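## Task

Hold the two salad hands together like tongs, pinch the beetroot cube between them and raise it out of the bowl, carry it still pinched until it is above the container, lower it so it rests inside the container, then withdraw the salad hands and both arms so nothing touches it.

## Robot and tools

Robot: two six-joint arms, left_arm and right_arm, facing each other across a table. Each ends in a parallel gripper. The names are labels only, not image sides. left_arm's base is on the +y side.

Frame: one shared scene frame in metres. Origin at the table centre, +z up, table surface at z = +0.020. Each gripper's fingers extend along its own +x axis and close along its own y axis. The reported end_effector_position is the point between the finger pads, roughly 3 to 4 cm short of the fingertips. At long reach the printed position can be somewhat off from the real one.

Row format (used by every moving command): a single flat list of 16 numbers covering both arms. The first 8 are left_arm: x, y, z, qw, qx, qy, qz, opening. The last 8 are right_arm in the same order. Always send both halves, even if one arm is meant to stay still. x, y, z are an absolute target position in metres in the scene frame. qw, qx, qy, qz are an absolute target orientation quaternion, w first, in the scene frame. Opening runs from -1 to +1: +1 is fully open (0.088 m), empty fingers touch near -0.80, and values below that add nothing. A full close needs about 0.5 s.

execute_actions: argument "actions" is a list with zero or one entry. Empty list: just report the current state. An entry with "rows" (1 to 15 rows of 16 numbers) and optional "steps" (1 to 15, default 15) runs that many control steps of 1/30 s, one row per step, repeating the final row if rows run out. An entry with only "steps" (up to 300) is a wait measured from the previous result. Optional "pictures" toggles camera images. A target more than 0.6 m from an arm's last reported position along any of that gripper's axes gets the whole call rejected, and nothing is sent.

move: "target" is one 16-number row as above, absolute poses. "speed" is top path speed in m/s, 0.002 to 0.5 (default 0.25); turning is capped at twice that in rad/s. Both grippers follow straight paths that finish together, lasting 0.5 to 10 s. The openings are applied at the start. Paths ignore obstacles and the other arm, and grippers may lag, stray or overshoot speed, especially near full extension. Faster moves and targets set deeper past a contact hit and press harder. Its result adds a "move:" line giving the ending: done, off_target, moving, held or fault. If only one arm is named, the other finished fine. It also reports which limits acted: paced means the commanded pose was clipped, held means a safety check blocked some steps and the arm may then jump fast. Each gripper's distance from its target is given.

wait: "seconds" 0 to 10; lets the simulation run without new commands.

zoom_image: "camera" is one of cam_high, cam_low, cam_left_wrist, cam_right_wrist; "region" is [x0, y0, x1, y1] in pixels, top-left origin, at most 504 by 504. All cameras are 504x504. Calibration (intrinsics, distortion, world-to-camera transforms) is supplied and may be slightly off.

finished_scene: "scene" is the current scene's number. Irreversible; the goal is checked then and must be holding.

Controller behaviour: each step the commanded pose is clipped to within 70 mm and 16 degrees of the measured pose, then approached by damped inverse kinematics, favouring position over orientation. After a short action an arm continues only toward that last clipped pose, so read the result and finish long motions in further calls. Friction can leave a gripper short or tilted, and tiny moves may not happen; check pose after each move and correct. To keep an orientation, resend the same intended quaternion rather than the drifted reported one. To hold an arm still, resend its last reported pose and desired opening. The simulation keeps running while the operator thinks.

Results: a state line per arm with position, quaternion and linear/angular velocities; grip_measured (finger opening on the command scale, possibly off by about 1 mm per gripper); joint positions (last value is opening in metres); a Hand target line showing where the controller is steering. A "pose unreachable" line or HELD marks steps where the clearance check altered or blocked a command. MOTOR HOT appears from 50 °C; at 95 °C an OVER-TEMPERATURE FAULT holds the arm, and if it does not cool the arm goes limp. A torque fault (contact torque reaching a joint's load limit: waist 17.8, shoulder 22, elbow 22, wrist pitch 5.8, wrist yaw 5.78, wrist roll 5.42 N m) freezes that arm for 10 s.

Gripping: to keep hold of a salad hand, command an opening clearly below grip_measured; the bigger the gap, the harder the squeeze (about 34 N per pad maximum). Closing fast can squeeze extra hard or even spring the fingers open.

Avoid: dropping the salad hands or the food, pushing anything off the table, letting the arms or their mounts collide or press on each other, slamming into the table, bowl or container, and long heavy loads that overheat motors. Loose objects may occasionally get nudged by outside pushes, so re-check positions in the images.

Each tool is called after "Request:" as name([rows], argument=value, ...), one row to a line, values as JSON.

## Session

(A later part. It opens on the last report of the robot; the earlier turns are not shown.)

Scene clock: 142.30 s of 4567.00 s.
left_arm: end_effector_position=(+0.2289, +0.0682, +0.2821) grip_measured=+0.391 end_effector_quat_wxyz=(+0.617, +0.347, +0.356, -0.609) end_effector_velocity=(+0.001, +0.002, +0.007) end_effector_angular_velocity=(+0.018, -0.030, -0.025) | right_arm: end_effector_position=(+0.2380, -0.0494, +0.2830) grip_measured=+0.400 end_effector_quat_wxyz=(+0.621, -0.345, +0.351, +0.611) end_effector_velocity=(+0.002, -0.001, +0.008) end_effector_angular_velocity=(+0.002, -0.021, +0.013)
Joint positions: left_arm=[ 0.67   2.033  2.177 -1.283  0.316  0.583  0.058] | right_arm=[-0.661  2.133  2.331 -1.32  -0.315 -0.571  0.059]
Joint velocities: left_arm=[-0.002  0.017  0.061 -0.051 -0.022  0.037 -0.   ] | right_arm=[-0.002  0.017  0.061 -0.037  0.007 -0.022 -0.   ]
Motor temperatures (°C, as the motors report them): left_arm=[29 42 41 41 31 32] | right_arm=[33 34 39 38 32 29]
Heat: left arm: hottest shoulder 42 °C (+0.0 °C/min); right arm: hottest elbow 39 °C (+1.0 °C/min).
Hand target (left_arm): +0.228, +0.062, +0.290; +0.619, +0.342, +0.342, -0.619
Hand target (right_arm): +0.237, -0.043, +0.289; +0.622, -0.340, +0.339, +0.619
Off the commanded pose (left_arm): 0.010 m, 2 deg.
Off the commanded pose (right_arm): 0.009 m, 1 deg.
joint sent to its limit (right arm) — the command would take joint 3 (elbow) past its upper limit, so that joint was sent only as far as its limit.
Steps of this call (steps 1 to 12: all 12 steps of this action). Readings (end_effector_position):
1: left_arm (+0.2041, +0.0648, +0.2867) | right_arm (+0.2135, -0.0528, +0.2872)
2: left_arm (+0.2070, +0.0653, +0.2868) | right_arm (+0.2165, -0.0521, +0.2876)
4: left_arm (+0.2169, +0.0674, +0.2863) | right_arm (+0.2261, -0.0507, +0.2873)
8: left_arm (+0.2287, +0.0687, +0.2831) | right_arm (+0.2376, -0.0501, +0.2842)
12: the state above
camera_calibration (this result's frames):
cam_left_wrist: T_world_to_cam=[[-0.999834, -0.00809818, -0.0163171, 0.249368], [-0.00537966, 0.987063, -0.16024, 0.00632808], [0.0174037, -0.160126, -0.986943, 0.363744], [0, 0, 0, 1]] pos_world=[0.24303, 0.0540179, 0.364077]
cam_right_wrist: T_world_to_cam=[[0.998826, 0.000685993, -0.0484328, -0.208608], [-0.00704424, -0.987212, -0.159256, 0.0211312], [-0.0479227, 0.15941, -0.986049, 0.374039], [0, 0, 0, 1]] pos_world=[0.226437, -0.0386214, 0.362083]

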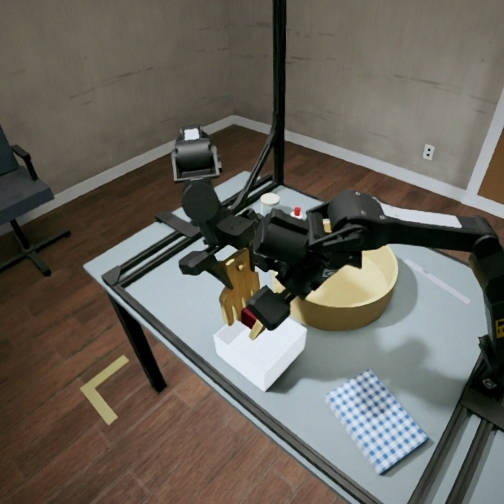

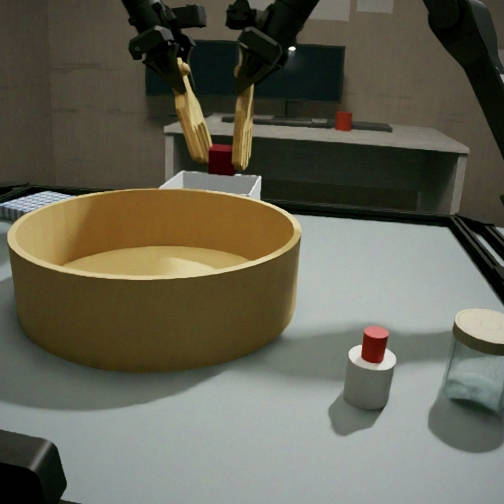

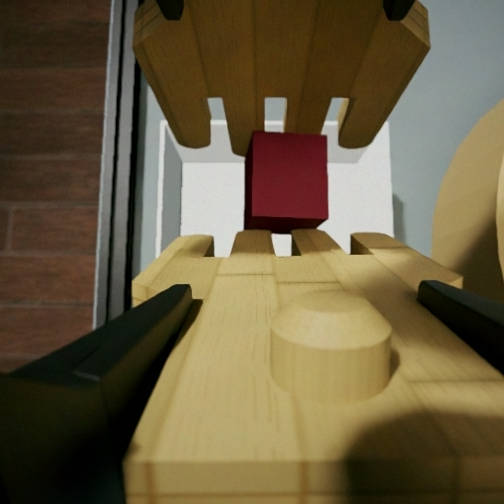

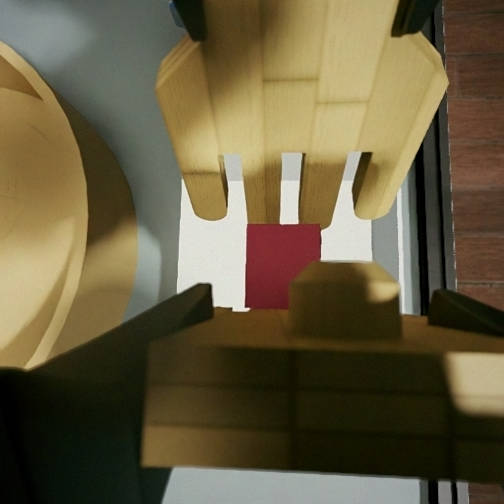

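Request:
execute_actions([
  {"rows":[[0.231,0.066,0.27,0.619,0.342,0.342,-0.619,-1,0.24,-0.039,0.272,0.619,-0.342,0.342,0.619,-1]],"steps":12},
], pictures=false)

Request:
execute_actions([
  {"rows":[[0.233,0.071,0.252,0.619,0.342,0.342,-0.619,-1,0.242,-0.034,0.254,0.619,-0.342,0.342,0.619,-1]],"steps":12},
], pictures=false)

Request:
execute_actions([
  {"rows":[[0.233,0.074,0.234,0.619,0.342,0.342,-0.619,-1,0.242,-0.031,0.236,0.619,-0.342,0.342,0.619,-1]],"steps":12},
], pictures=false)

Request:
execute_actions([
  {"rows":[[0.233,0.074,0.216,0.619,0.342,0.342,-0.619,-1,0.242,-0.031,0.218,0.619,-0.342,0.342,0.619,-1]],"steps":12},
])

Scene clock: 143.53 s of 4567.00 s.
left_arm: end_effector_position=(+0.2340, +0.0680, +0.2603) grip_measured=+0.391 end_effector_quat_wxyz=(+0.614, +0.348, +0.359, -0.611) end_effector_velocity=(-0.000, +0.004, -0.005) end_effector_angular_velocity=(+0.002, -0.010, -0.001) | right_arm: end_effector_position=(+0.2429, -0.0449, +0.2690) grip_measured=+0.400 end_effector_quat_wxyz=(+0.619, -0.346, +0.353, +0.611) end_effector_velocity=(+0.003, +0.003, +0.004) end_effector_angular_velocity=(+0.025, -0.015, +0.007)
Joint positions: left_arm=[ 0.681  2.022  2.072 -1.201  0.323  0.598  0.058] | right_arm=[-0.663  2.145  2.292 -1.276 -0.316 -0.576  0.059]
Joint velocities: left_arm=[ 0.002 -0.027 -0.061  0.037 -0.007  0.007 -0.   ] | right_arm=[-0.002 -0.002  0.002  0.022 -0.007 -0.007  0.   ]
Motor temperatures (°C, as the motors report them): left_arm=[29 42 41 41 31 32] | right_arm=[33 34 39 38 32 29]
Heat: left arm: hottest shoulder 42 °C (+0.0 °C/min); right arm: hottest elbow 39 °C (+0.0 °C/min).
Hand target (left_arm): +0.231, +0.066, +0.270; +0.619, +0.342, +0.342, -0.619
Hand target (right_arm): +0.240, -0.039, +0.272; +0.619, -0.342, +0.342, +0.619
Off the commanded pose (left_arm): 0.010 m, 2 deg.
Off the commanded pose (right_arm): 0.007 m, 2 deg.
Steps of this call (steps 1 to 25: nothing new was sent; steps 26 to 37: all 12 steps of this action). Readings (end_effector_position):
26: left_arm (+0.2294, +0.0679, +0.2808) | right_arm (+0.2384, -0.0491, +0.2831)
27: left_arm (+0.2300, +0.0680, +0.2787) | right_arm (+0.2390, -0.0486, +0.2812)
29: left_arm (+0.2322, +0.0682, +0.2727) | right_arm (+0.2410, -0.0471, +0.2778)
33: left_arm (+0.2338, +0.0681, +0.2625) | right_arm (+0.2428, -0.0450, +0.2701)
37: the state above

Scene clock: 143.93 s of 4567.00 s.
left_arm: end_effector_position=(+0.2359, +0.0722, +0.2420) grip_measured=+0.391 end_effector_quat_wxyz=(+0.614, +0.346, +0.358, -0.613) end_effector_velocity=(+0.002, +0.008, +0.005) end_effector_angular_velocity=(-0.025, -0.016, +0.008) | right_arm: end_effector_position=(+0.2445, -0.0383, +0.2489) grip_measured=+0.400 end_effector_quat_wxyz=(+0.616, -0.346, +0.353, +0.613) end_effector_velocity=(-0.000, +0.007, -0.004) end_effector_angular_velocity=(+0.030, -0.001, +0.018)
Joint positions: left_arm=[ 0.693  1.991  1.951 -1.114  0.334  0.609  0.058] | right_arm=[-0.658  2.144  2.206 -1.194 -0.319 -0.576  0.059]
Joint velocities: left_arm=[ 0.017 -0.046 -0.056  0.037  0.007  0.007  0.   ] | right_arm=[ 0.002 -0.002 -0.032  0.051 -0.022 -0.007 -0.   ]
Motor temperatures (°C, as the motors report them): left_arm=[29 42 41 41 31 32] | right_arm=[33 35 39 38 32 29]
Heat: left arm: hottest shoulder 42 °C (+0.0 °C/min); right arm: hottest elbow 39 °C (+0.0 °C/min).
Hand target (left_arm): +0.233, +0.071, +0.252; +0.619, +0.342, +0.342, -0.619
Hand target (right_arm): +0.242, -0.034, +0.254; +0.619, -0.342, +0.342, +0.619
Off the commanded pose (left_arm): 0.010 m, 2 deg.
Off the commanded pose (right_arm): 0.007 m, 2 deg.
Steps of this call (steps 1 to 12: all 12 steps of this action). Readings (end_effector_position):
1: left_arm (+0.2345, +0.0683, +0.2583) | right_arm (+0.2435, -0.0440, +0.2662)
2: left_arm (+0.2350, +0.0696, +0.2562) | right_arm (+0.2443, -0.0430, +0.2639)
4: left_arm (+0.2363, +0.0718, +0.2514) | right_arm (+0.2456, -0.0406, +0.2588)
8: left_arm (+0.2362, +0.0714, +0.2439) | right_arm (+0.2447, -0.0391, +0.2501)
12: the state above

Scene clock: 144.33 s of 4567.00 s.
left_arm: end_effector_position=(+0.2356, +0.0752, +0.2255) grip_measured=+0.391 end_effector_quat_wxyz=(+0.614, +0.346, +0.356, -0.614) end_effector_velocity=(-0.008, +0.006, -0.002) end_effector_angular_velocity=(+0.005, +0.009, -0.012) | right_arm: end_effector_position=(+0.2450, -0.0338, +0.2284) grip_measured=+0.400 end_effector_quat_wxyz=(+0.615, -0.346, +0.354, +0.614) end_effector_velocity=(+0.004, +0.001, -0.003) end_effector_angular_velocity=(+0.010, -0.019, +0.001)
Joint positions: left_arm=[ 0.698  1.964  1.845 -1.032  0.337  0.615  0.058] | right_arm=[-0.653  2.138  2.113 -1.108 -0.319 -0.573  0.059]
Joint velocities: left_arm=[-0.002 -0.032 -0.051  0.007  0.007  0.007 -0.   ] | right_arm=[-0.002 -0.007 -0.027  0.037  0.007 -0.007 -0.   ]
Motor temperatures (°C, as the motors report them): left_arm=[29 42 41 41 31 32] | right_arm=[33 35 39 38 32 29]
Heat: left arm: hottest shoulder 42 °C (+0.0 °C/min); right arm: hottest elbow 39 °C (+0.0 °C/min).
Hand target (left_arm): +0.233, +0.074, +0.234; +0.619, +0.342, +0.342, -0.619
Hand target (right_arm): +0.242, -0.031, +0.236; +0.619, -0.342, +0.342, +0.619
Off the commanded pose (left_arm): 0.009 m, 2 deg.
Off the commanded pose (right_arm): 0.009 m, 2 deg.
Steps of this call (steps 1 to 12: all 12 steps of this action). Readings (end_effector_position):
1: left_arm (+0.2361, +0.0726, +0.2403) | right_arm (+0.2450, -0.0379, +0.2458)
2: left_arm (+0.2361, +0.0737, +0.2387) | right_arm (+0.2455, -0.0374, +0.2432)
4: left_arm (+0.2363, +0.0749, +0.2340) | right_arm (+0.2462, -0.0357, +0.2379)
8: left_arm (+0.2361, +0.0745, +0.2267) | right_arm (+0.2451, -0.0346, +0.2297)
12: the state above

Scene clock: 144.73 s of 4567.00 s.
left_arm: end_effector_position=(+0.2355, +0.0752, +0.2108) grip_measured=+0.391 end_effector_quat_wxyz=(+0.616, +0.345, +0.352, -0.615) end_effector_velocity=(-0.001, +0.004, -0.009) end_effector_angular_velocity=(+0.014, +0.007, +0.012) | right_arm: end_effector_position=(+0.2446, -0.0337, +0.2101) grip_measured=+0.400 end_effector_quat_wxyz=(+0.614, -0.346, +0.354, +0.614) end_effector_velocity=(-0.002, +0.000, -0.002) end_effector_angular_velocity=(+0.022, +0.005, +0.013)
Joint positions: left_arm=[ 0.698  1.951  1.765 -0.955  0.34   0.615  0.058] | right_arm=[-0.653  2.122  2.015 -1.027 -0.32  -0.573  0.059]
Joint velocities: left_arm=[ 0.002 -0.007 -0.042  0.022 -0.007 -0.007 -0.   ] | right_arm=[-0.002 -0.017 -0.042  0.037 -0.022 -0.007 -0.   ]
Motor temperatures (°C, as the motors report them): left_arm=[29 42 40 41 31 32] | right_arm=[33 35 39 38 32 29]
Heat: left arm: hottest shoulder 42 °C (+0.0 °C/min); right arm: hottest elbow 39 °C (+0.0 °C/min).
Hand target (left_arm): +0.233, +0.074, +0.216; +0.619, +0.342, +0.342, -0.619
Hand target (right_arm): +0.242, -0.031, +0.218; +0.619, -0.342, +0.342, +0.619
Off the commanded pose (left_arm): 0.006 m, 1 deg.
Off the commanded pose (right_arm): 0.009 m, 2 deg.
Steps of this call (steps 1 to 12: all 12 steps of this action). Readings (end_effector_position):
1: left_arm (+0.2356, +0.0755, +0.2233) | right_arm (+0.2450, -0.0339, +0.2263)
2: left_arm (+0.2355, +0.0759, +0.2219) | right_arm (+0.2448, -0.0341, +0.2245)
4: left_arm (+0.2354, +0.0756, +0.2180) | right_arm (+0.2447, -0.0341, +0.2196)
8: left_arm (+0.2354, +0.0753, +0.2120) | right_arm (+0.2448, -0.0337, +0.2119)
12: the state above
camera_calibration (this result's frames):
cam_left_wrist: T_world_to_cam=[[-0.999898, 0.00142049, -0.0142014, 0.253653], [0.00383956, 0.985124, -0.171801, -0.011612], [0.0137462, -0.171838, -0.985029, 0.295642], [0, 0, 0, 1]] pos_world=[0.249608, 0.0618813, 0.292823]
cam_right_wrist: T_world_to_cam=[[0.998265, 0.01155, -0.0577446, -0.216272], [0.00259694, -0.988257, -0.152776, 0.0213461], [-0.0588311, 0.15236, -0.986572, 0.302532], [0, 0, 0, 1]] pos_world=[0.233639, -0.0225005, 0.289242]

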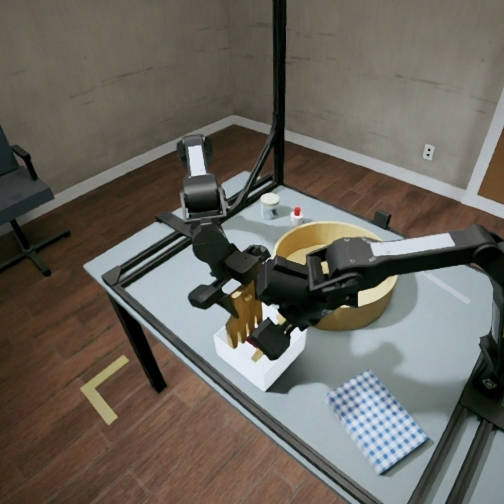

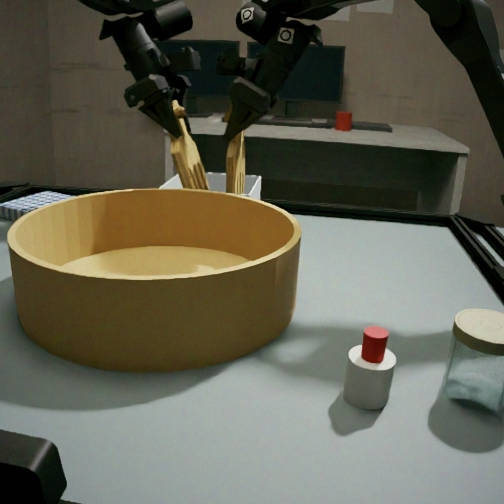

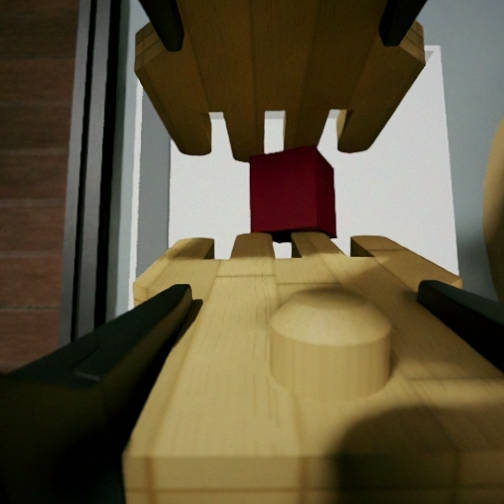

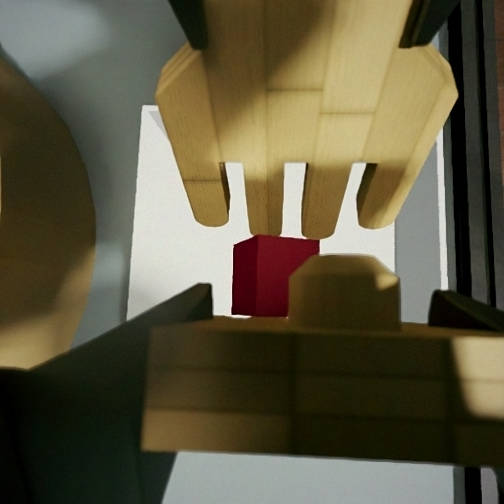

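Request:
execute_actions([
  {"rows":[[0.233,0.074,0.203,0.619,0.342,0.342,-0.619,-1,0.242,-0.031,0.204,0.619,-0.342,0.342,0.619,-1]],"steps":15},
], pictures=false)

Request:
execute_actions([
  {"rows":[[0.233,0.088,0.203,0.619,0.342,0.342,-0.619,-1,0.242,-0.048,0.204,0.619,-0.342,0.342,0.619,-1]],"steps":15},
])

Scene clock: 146.97 s of 4567.00 s.
left_arm: end_effector_position=(+0.2356, +0.0753, +0.1986) grip_measured=+0.391 end_effector_quat_wxyz=(+0.617, +0.345, +0.349, -0.615) end_effector_velocity=(-0.001, -0.002, -0.001) end_effector_angular_velocity=(-0.014, +0.009, +0.013) | right_arm: end_effector_position=(+0.2444, -0.0332, +0.1967) grip_measured=+0.400 end_effector_quat_wxyz=(+0.615, -0.345, +0.352, +0.615) end_effector_velocity=(+0.000, -0.003, -0.006) end_effector_angular_velocity=(-0.014, -0.002, +0.001)
Joint positions: left_arm=[ 0.699  1.945  1.707 -0.898  0.34   0.615  0.058] | right_arm=[-0.652  2.112  1.944 -0.96  -0.321 -0.573  0.059]
Joint velocities: left_arm=[-0.002 -0.002 -0.012  0.022  0.007 -0.022 -0.   ] | right_arm=[-0.002 -0.002 -0.022  0.007  0.007 -0.007 -0.   ]
Motor temperatures (°C, as the motors report them): left_arm=[29 43 40 41 31 32] | right_arm=[33 36 39 38 32 29]
Heat: left arm: hottest shoulder 43 °C (+1.0 °C/min); right arm: hottest elbow 39 °C (+0.0 °C/min).
Hand target (left_arm): +0.233, +0.074, +0.203; +0.619, +0.342, +0.342, -0.619
Hand target (right_arm): +0.242, -0.031, +0.204; +0.619, -0.342, +0.342, +0.619
Off the commanded pose (left_arm): 0.005 m, 1 deg.
Off the commanded pose (right_arm): 0.008 m, 1 deg.
Steps of this call (steps 1 to 52: nothing new was sent; steps 53 to 67: all 15 steps of this action). Readings (end_effector_position):
53: left_arm (+0.2357, +0.0754, +0.2082) | right_arm (+0.2447, -0.0336, +0.2079)
54: left_arm (+0.2356, +0.0755, +0.2069) | right_arm (+0.2445, -0.0338, +0.2066)
56: left_arm (+0.2355, +0.0754, +0.2038) | right_arm (+0.2446, -0.0336, +0.2032)
60: left_arm (+0.2355, +0.0753, +0.1999) | right_arm (+0.2445, -0.0334, +0.1983)
67: the state above

Scene clock: 147.47 s of 4567.00 s.
left_arm: end_effector_position=(+0.2340, +0.0860, +0.1976) grip_measured=+0.391 end_effector_quat_wxyz=(+0.616, +0.345, +0.348, -0.617) end_effector_velocity=(-0.007, +0.005, -0.006) end_effector_angular_velocity=(+0.023, +0.025, -0.012) | right_arm: end_effector_position=(+0.2423, -0.0466, +0.1972) grip_measured=+0.400 end_effector_quat_wxyz=(+0.615, -0.344, +0.350, +0.617) end_effector_velocity=(-0.002, -0.006, -0.007) end_effector_angular_velocity=(-0.025, +0.000, +0.013)
Joint positions: left_arm=[ 0.715  1.91   1.656 -0.887  0.351  0.635  0.058] | right_arm=[-0.669  2.058  1.862 -0.935 -0.331 -0.589  0.059]
Joint velocities: left_arm=[-0.002 -0.002 -0.017 -0.022  0.007  0.007  0.   ] | right_arm=[-0.002 -0.007 -0.027 -0.007  0.007 -0.022  0.   ]
Motor temperatures (°C, as the motors report them): left_arm=[29 43 40 41 31 32] | right_arm=[33 36 39 38 32 29]
Heat: left arm: hottest shoulder 43 °C (+0.0 °C/min); right arm: hottest elbow 39 °C (+0.0 °C/min).
Hand target (left_arm): +0.233, +0.088, +0.203; +0.619, +0.342, +0.342, -0.619
Hand target (right_arm): +0.242, -0.048, +0.204; +0.619, -0.342, +0.342, +0.619
Off the commanded pose (left_arm): 0.006 m, 1 deg.
Off the commanded pose (right_arm): 0.007 m, 1 deg.
Steps of this call (steps 1 to 15: all 15 steps of this action). Readings (end_effector_position):
1: left_arm (+0.2354, +0.0759, +0.1981) | right_arm (+0.2442, -0.0339, +0.1965)
2: left_arm (+0.2346, +0.0774, +0.1975) | right_arm (+0.2429, -0.0358, +0.1960)
4: left_arm (+0.2339, +0.0809, +0.1970) | right_arm (+0.2412, -0.0406, +0.1953)
8: left_arm (+0.2344, +0.0848, +0.1974) | right_arm (+0.2423, -0.0448, +0.1972)
15: the state above
camera_calibration (this result's frames):
cam_left_wrist: T_world_to_cam=[[-0.999852, 0.00569316, -0.0162072, 0.251994], [0.00848041, 0.984086, -0.177488, -0.0243936], [0.0149389, -0.1776, -0.983989, 0.284603], [0, 0, 0, 1]] pos_world=[0.247912, 0.0731161, 0.279801]
cam_right_wrist: T_world_to_cam=[[0.998371, 0.0151775, -0.0549987, -0.214955], [0.00609974, -0.986837, -0.161602, 0.00756501], [-0.0567274, 0.161003, -0.985322, 0.291281], [0, 0, 0, 1]] pos_world=[0.231082, -0.0361693, 0.276406]

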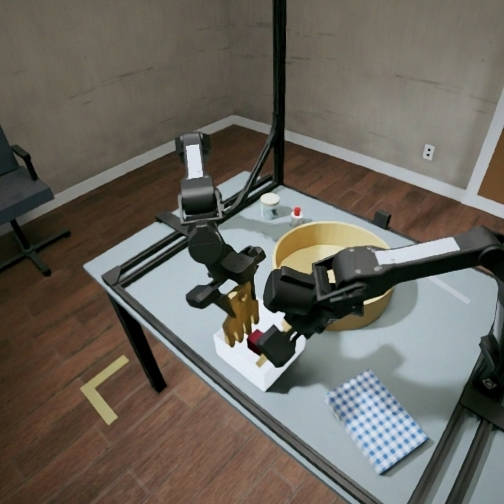

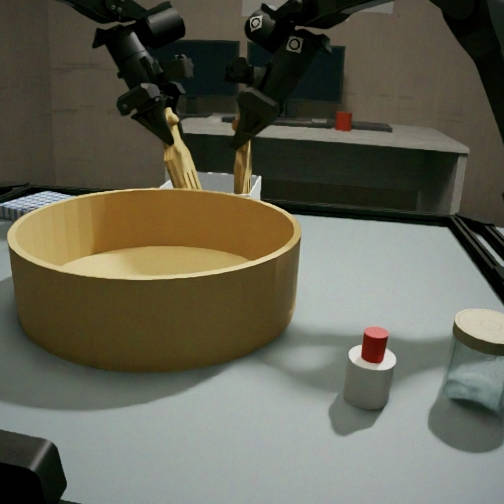

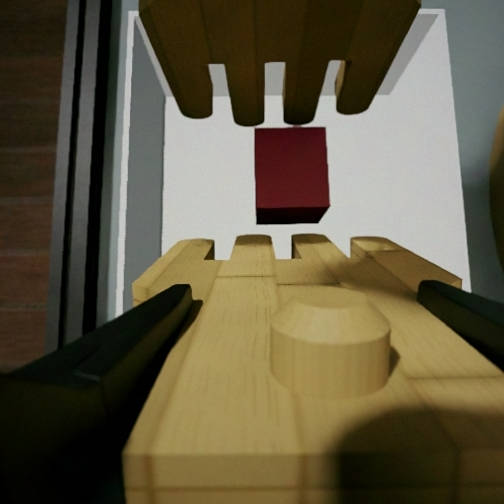

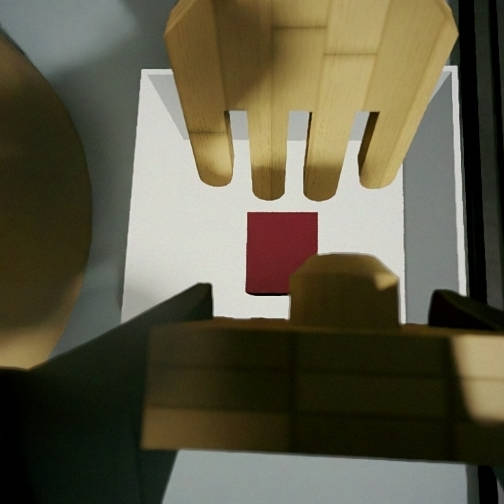

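Request:
move(target=[0.233,0.092,0.285,0.619,0.342,0.342,-0.619,-1,0.242,-0.053,0.285,0.619,-0.342,0.342,0.619,-1], speed=0.12)

Request:
move(target=[0.2,0.2,0.29,0.619,0.342,0.342,-0.619,-1,0.22,-0.17,0.29,0.619,-0.342,0.342,0.619,-1])

Scene clock: 149.13 s of 4567.00 s.
left_arm: end_effector_position=(+0.2316, +0.0929, +0.2813) grip_measured=+0.391 end_effector_quat_wxyz=(+0.617, +0.344, +0.347, -0.617) end_effector_velocity=(-0.002, +0.002, +0.004) end_effector_angular_velocity=(+0.006, +0.000, +0.007) | right_arm: end_effector_position=(+0.2406, -0.0532, +0.2829) grip_measured=+0.400 end_effector_quat_wxyz=(+0.618, -0.344, +0.345, +0.617) end_effector_velocity=(+0.002, -0.005, +0.003) end_effector_angular_velocity=(-0.022, -0.012, -0.006)
Joint positions: left_arm=[ 0.722  1.936  2.027 -1.232  0.354  0.641  0.058] | right_arm=[-0.675  2.119  2.303 -1.306 -0.335 -0.597  0.059]
Joint velocities: left_arm=[-0.002 -0.002  0.017 -0.022 -0.007 -0.007  0.   ] | right_arm=[-0.002  0.007  0.032 -0.037  0.022 -0.007 -0.   ]
Motor temperatures (°C, as the motors report them): left_arm=[29 43 40 41 31 32] | right_arm=[33 36 39 38 32 29]
Heat: left arm: hottest shoulder 43 °C (+1.0 °C/min); right arm: hottest elbow 39 °C (+0.0 °C/min).
Hand target (left_arm): +0.234, +0.091, +0.285; +0.619, +0.342, +0.342, -0.619
Hand target (right_arm): +0.242, -0.052, +0.285; +0.619, -0.342, +0.342, +0.619
Off the commanded pose (left_arm): 0.004 m, 1 deg.
Off the commanded pose (right_arm): 0.003 m, 0 deg.
move: done
camera_calibration (this result's frames):
cam_left_wrist: T_world_to_cam=[[-0.999824, 0.00535836, -0.0180056, 0.251461], [0.00851928, 0.983564, -0.18036, -0.0154383], [0.0167432, -0.180482, -0.983436, 0.367865], [0, 0, 0, 1]] pos_world=[0.245389, 0.0802299, 0.363515]
cam_right_wrist: T_world_to_cam=[[0.998698, 0.0169248, -0.0481158, -0.210365], [0.00848585, -0.985328, -0.170458, 0.0169177], [-0.0502949, 0.169828, -0.984189, 0.375237], [0, 0, 0, 1]] pos_world=[0.22882, -0.0434958, 0.362066]

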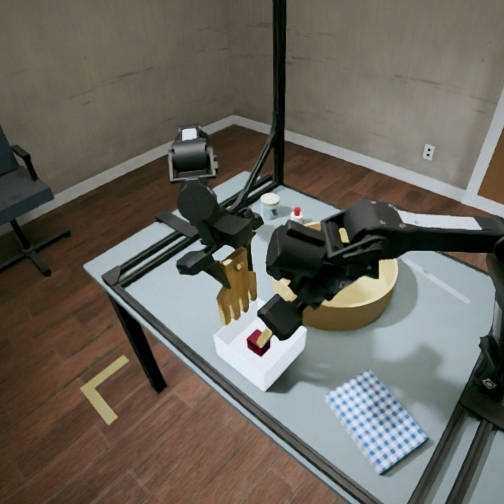

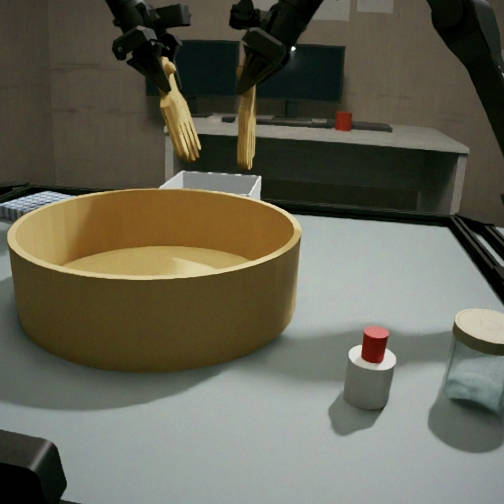

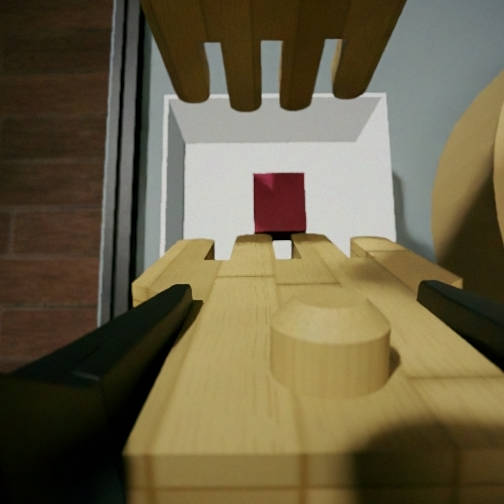

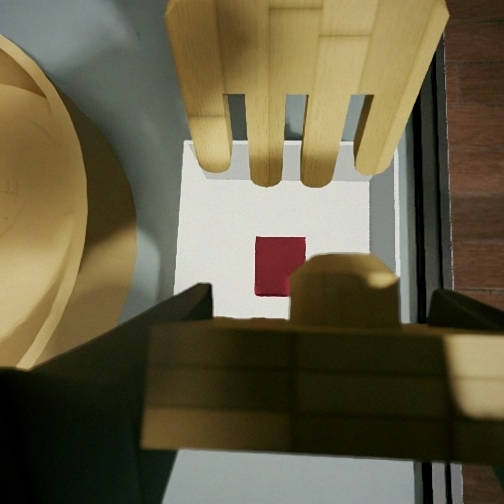

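Scene clock: 150.23 s of 4567.00 s.
left_arm: end_effector_position=(+0.2028, +0.1975, +0.2881) grip_measured=+0.391 end_effector_quat_wxyz=(+0.618, +0.344, +0.345, -0.617) end_effector_velocity=(-0.004, +0.007, -0.001) end_effector_angular_velocity=(+0.016, -0.003, -0.009) | right_arm: end_effector_position=(+0.2206, -0.1684, +0.2867) grip_measured=+0.400 end_effector_quat_wxyz=(+0.615, -0.343, +0.350, +0.618) end_effector_velocity=(-0.001, -0.003, +0.005) end_effector_angular_velocity=(+0.016, -0.005, -0.011)
Joint positions: left_arm=[ 0.889  1.574  1.625 -1.251  0.42   0.806  0.058] | right_arm=[-0.854  1.703  1.76  -1.253 -0.409 -0.771  0.059]
Joint velocities: left_arm=[ 0.007 -0.017 -0.012 -0.022 -0.007  0.022 -0.   ] | right_arm=[-0.007 -0.022 -0.012  0.007 -0.007  0.007 -0.   ]
Motor temperatures (°C, as the motors report them): left_arm=[29 44 40 41 31 32] | right_arm=[33 37 39 37 32 29]
Heat: left arm: hottest shoulder 44 °C (+2.0 °C/min); right arm: hottest elbow 39 °C (+0.0 °C/min).
Hand target (left_arm): +0.200, +0.200, +0.290; +0.619, +0.341, +0.342, -0.619
Hand target (right_arm): +0.220, -0.170, +0.291; +0.619, -0.341, +0.342, +0.619
Off the commanded pose (left_arm): 0.004 m, 0 deg.
Off the commanded pose (right_arm): 0.004 m, 1 deg.
move: done
camera_calibration (this result's frames):
cam_left_wrist: T_world_to_cam=[[-0.999778, 0.00524098, -0.020388, 0.222863], [0.00891146, 0.98282, -0.184351, -0.115663], [0.0190715, -0.184492, -0.982649, 0.394015], [0, 0, 0, 1]] pos_world=[0.21633, 0.1852, 0.3704]
cam_right_wrist: T_world_to_cam=[[0.998232, 0.0167081, -0.0570419, -0.185648], [0.00710304, -0.986334, -0.164603, -0.0973066], [-0.0590126, 0.163907, -0.984709, 0.398618], [0, 0, 0, 1]] pos_world=[0.209535, -0.158211, 0.365916]

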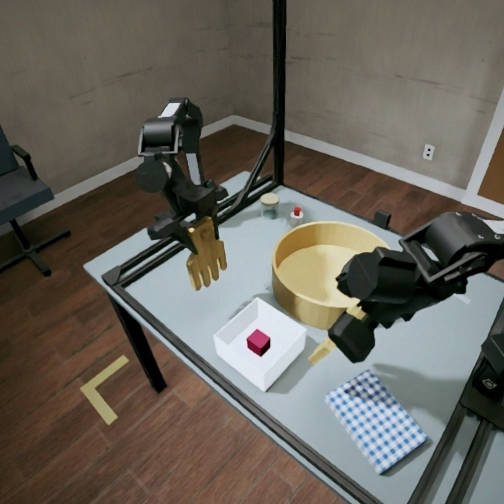

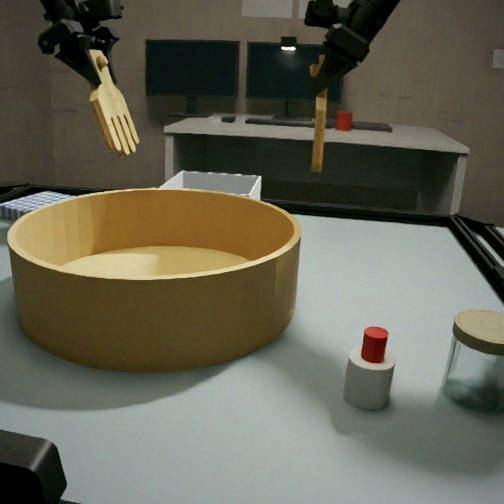

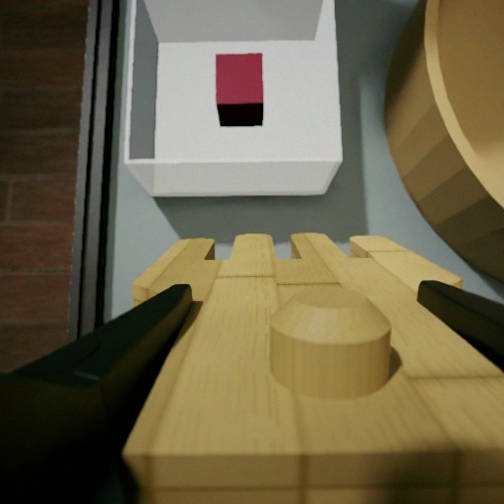

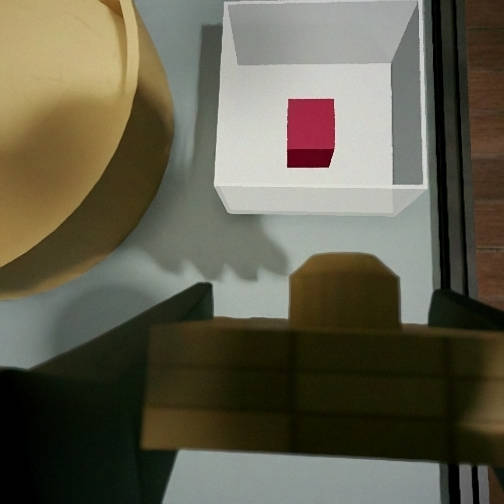

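Request:
finished_scene(scene=1)

The scene is finished: the task was done.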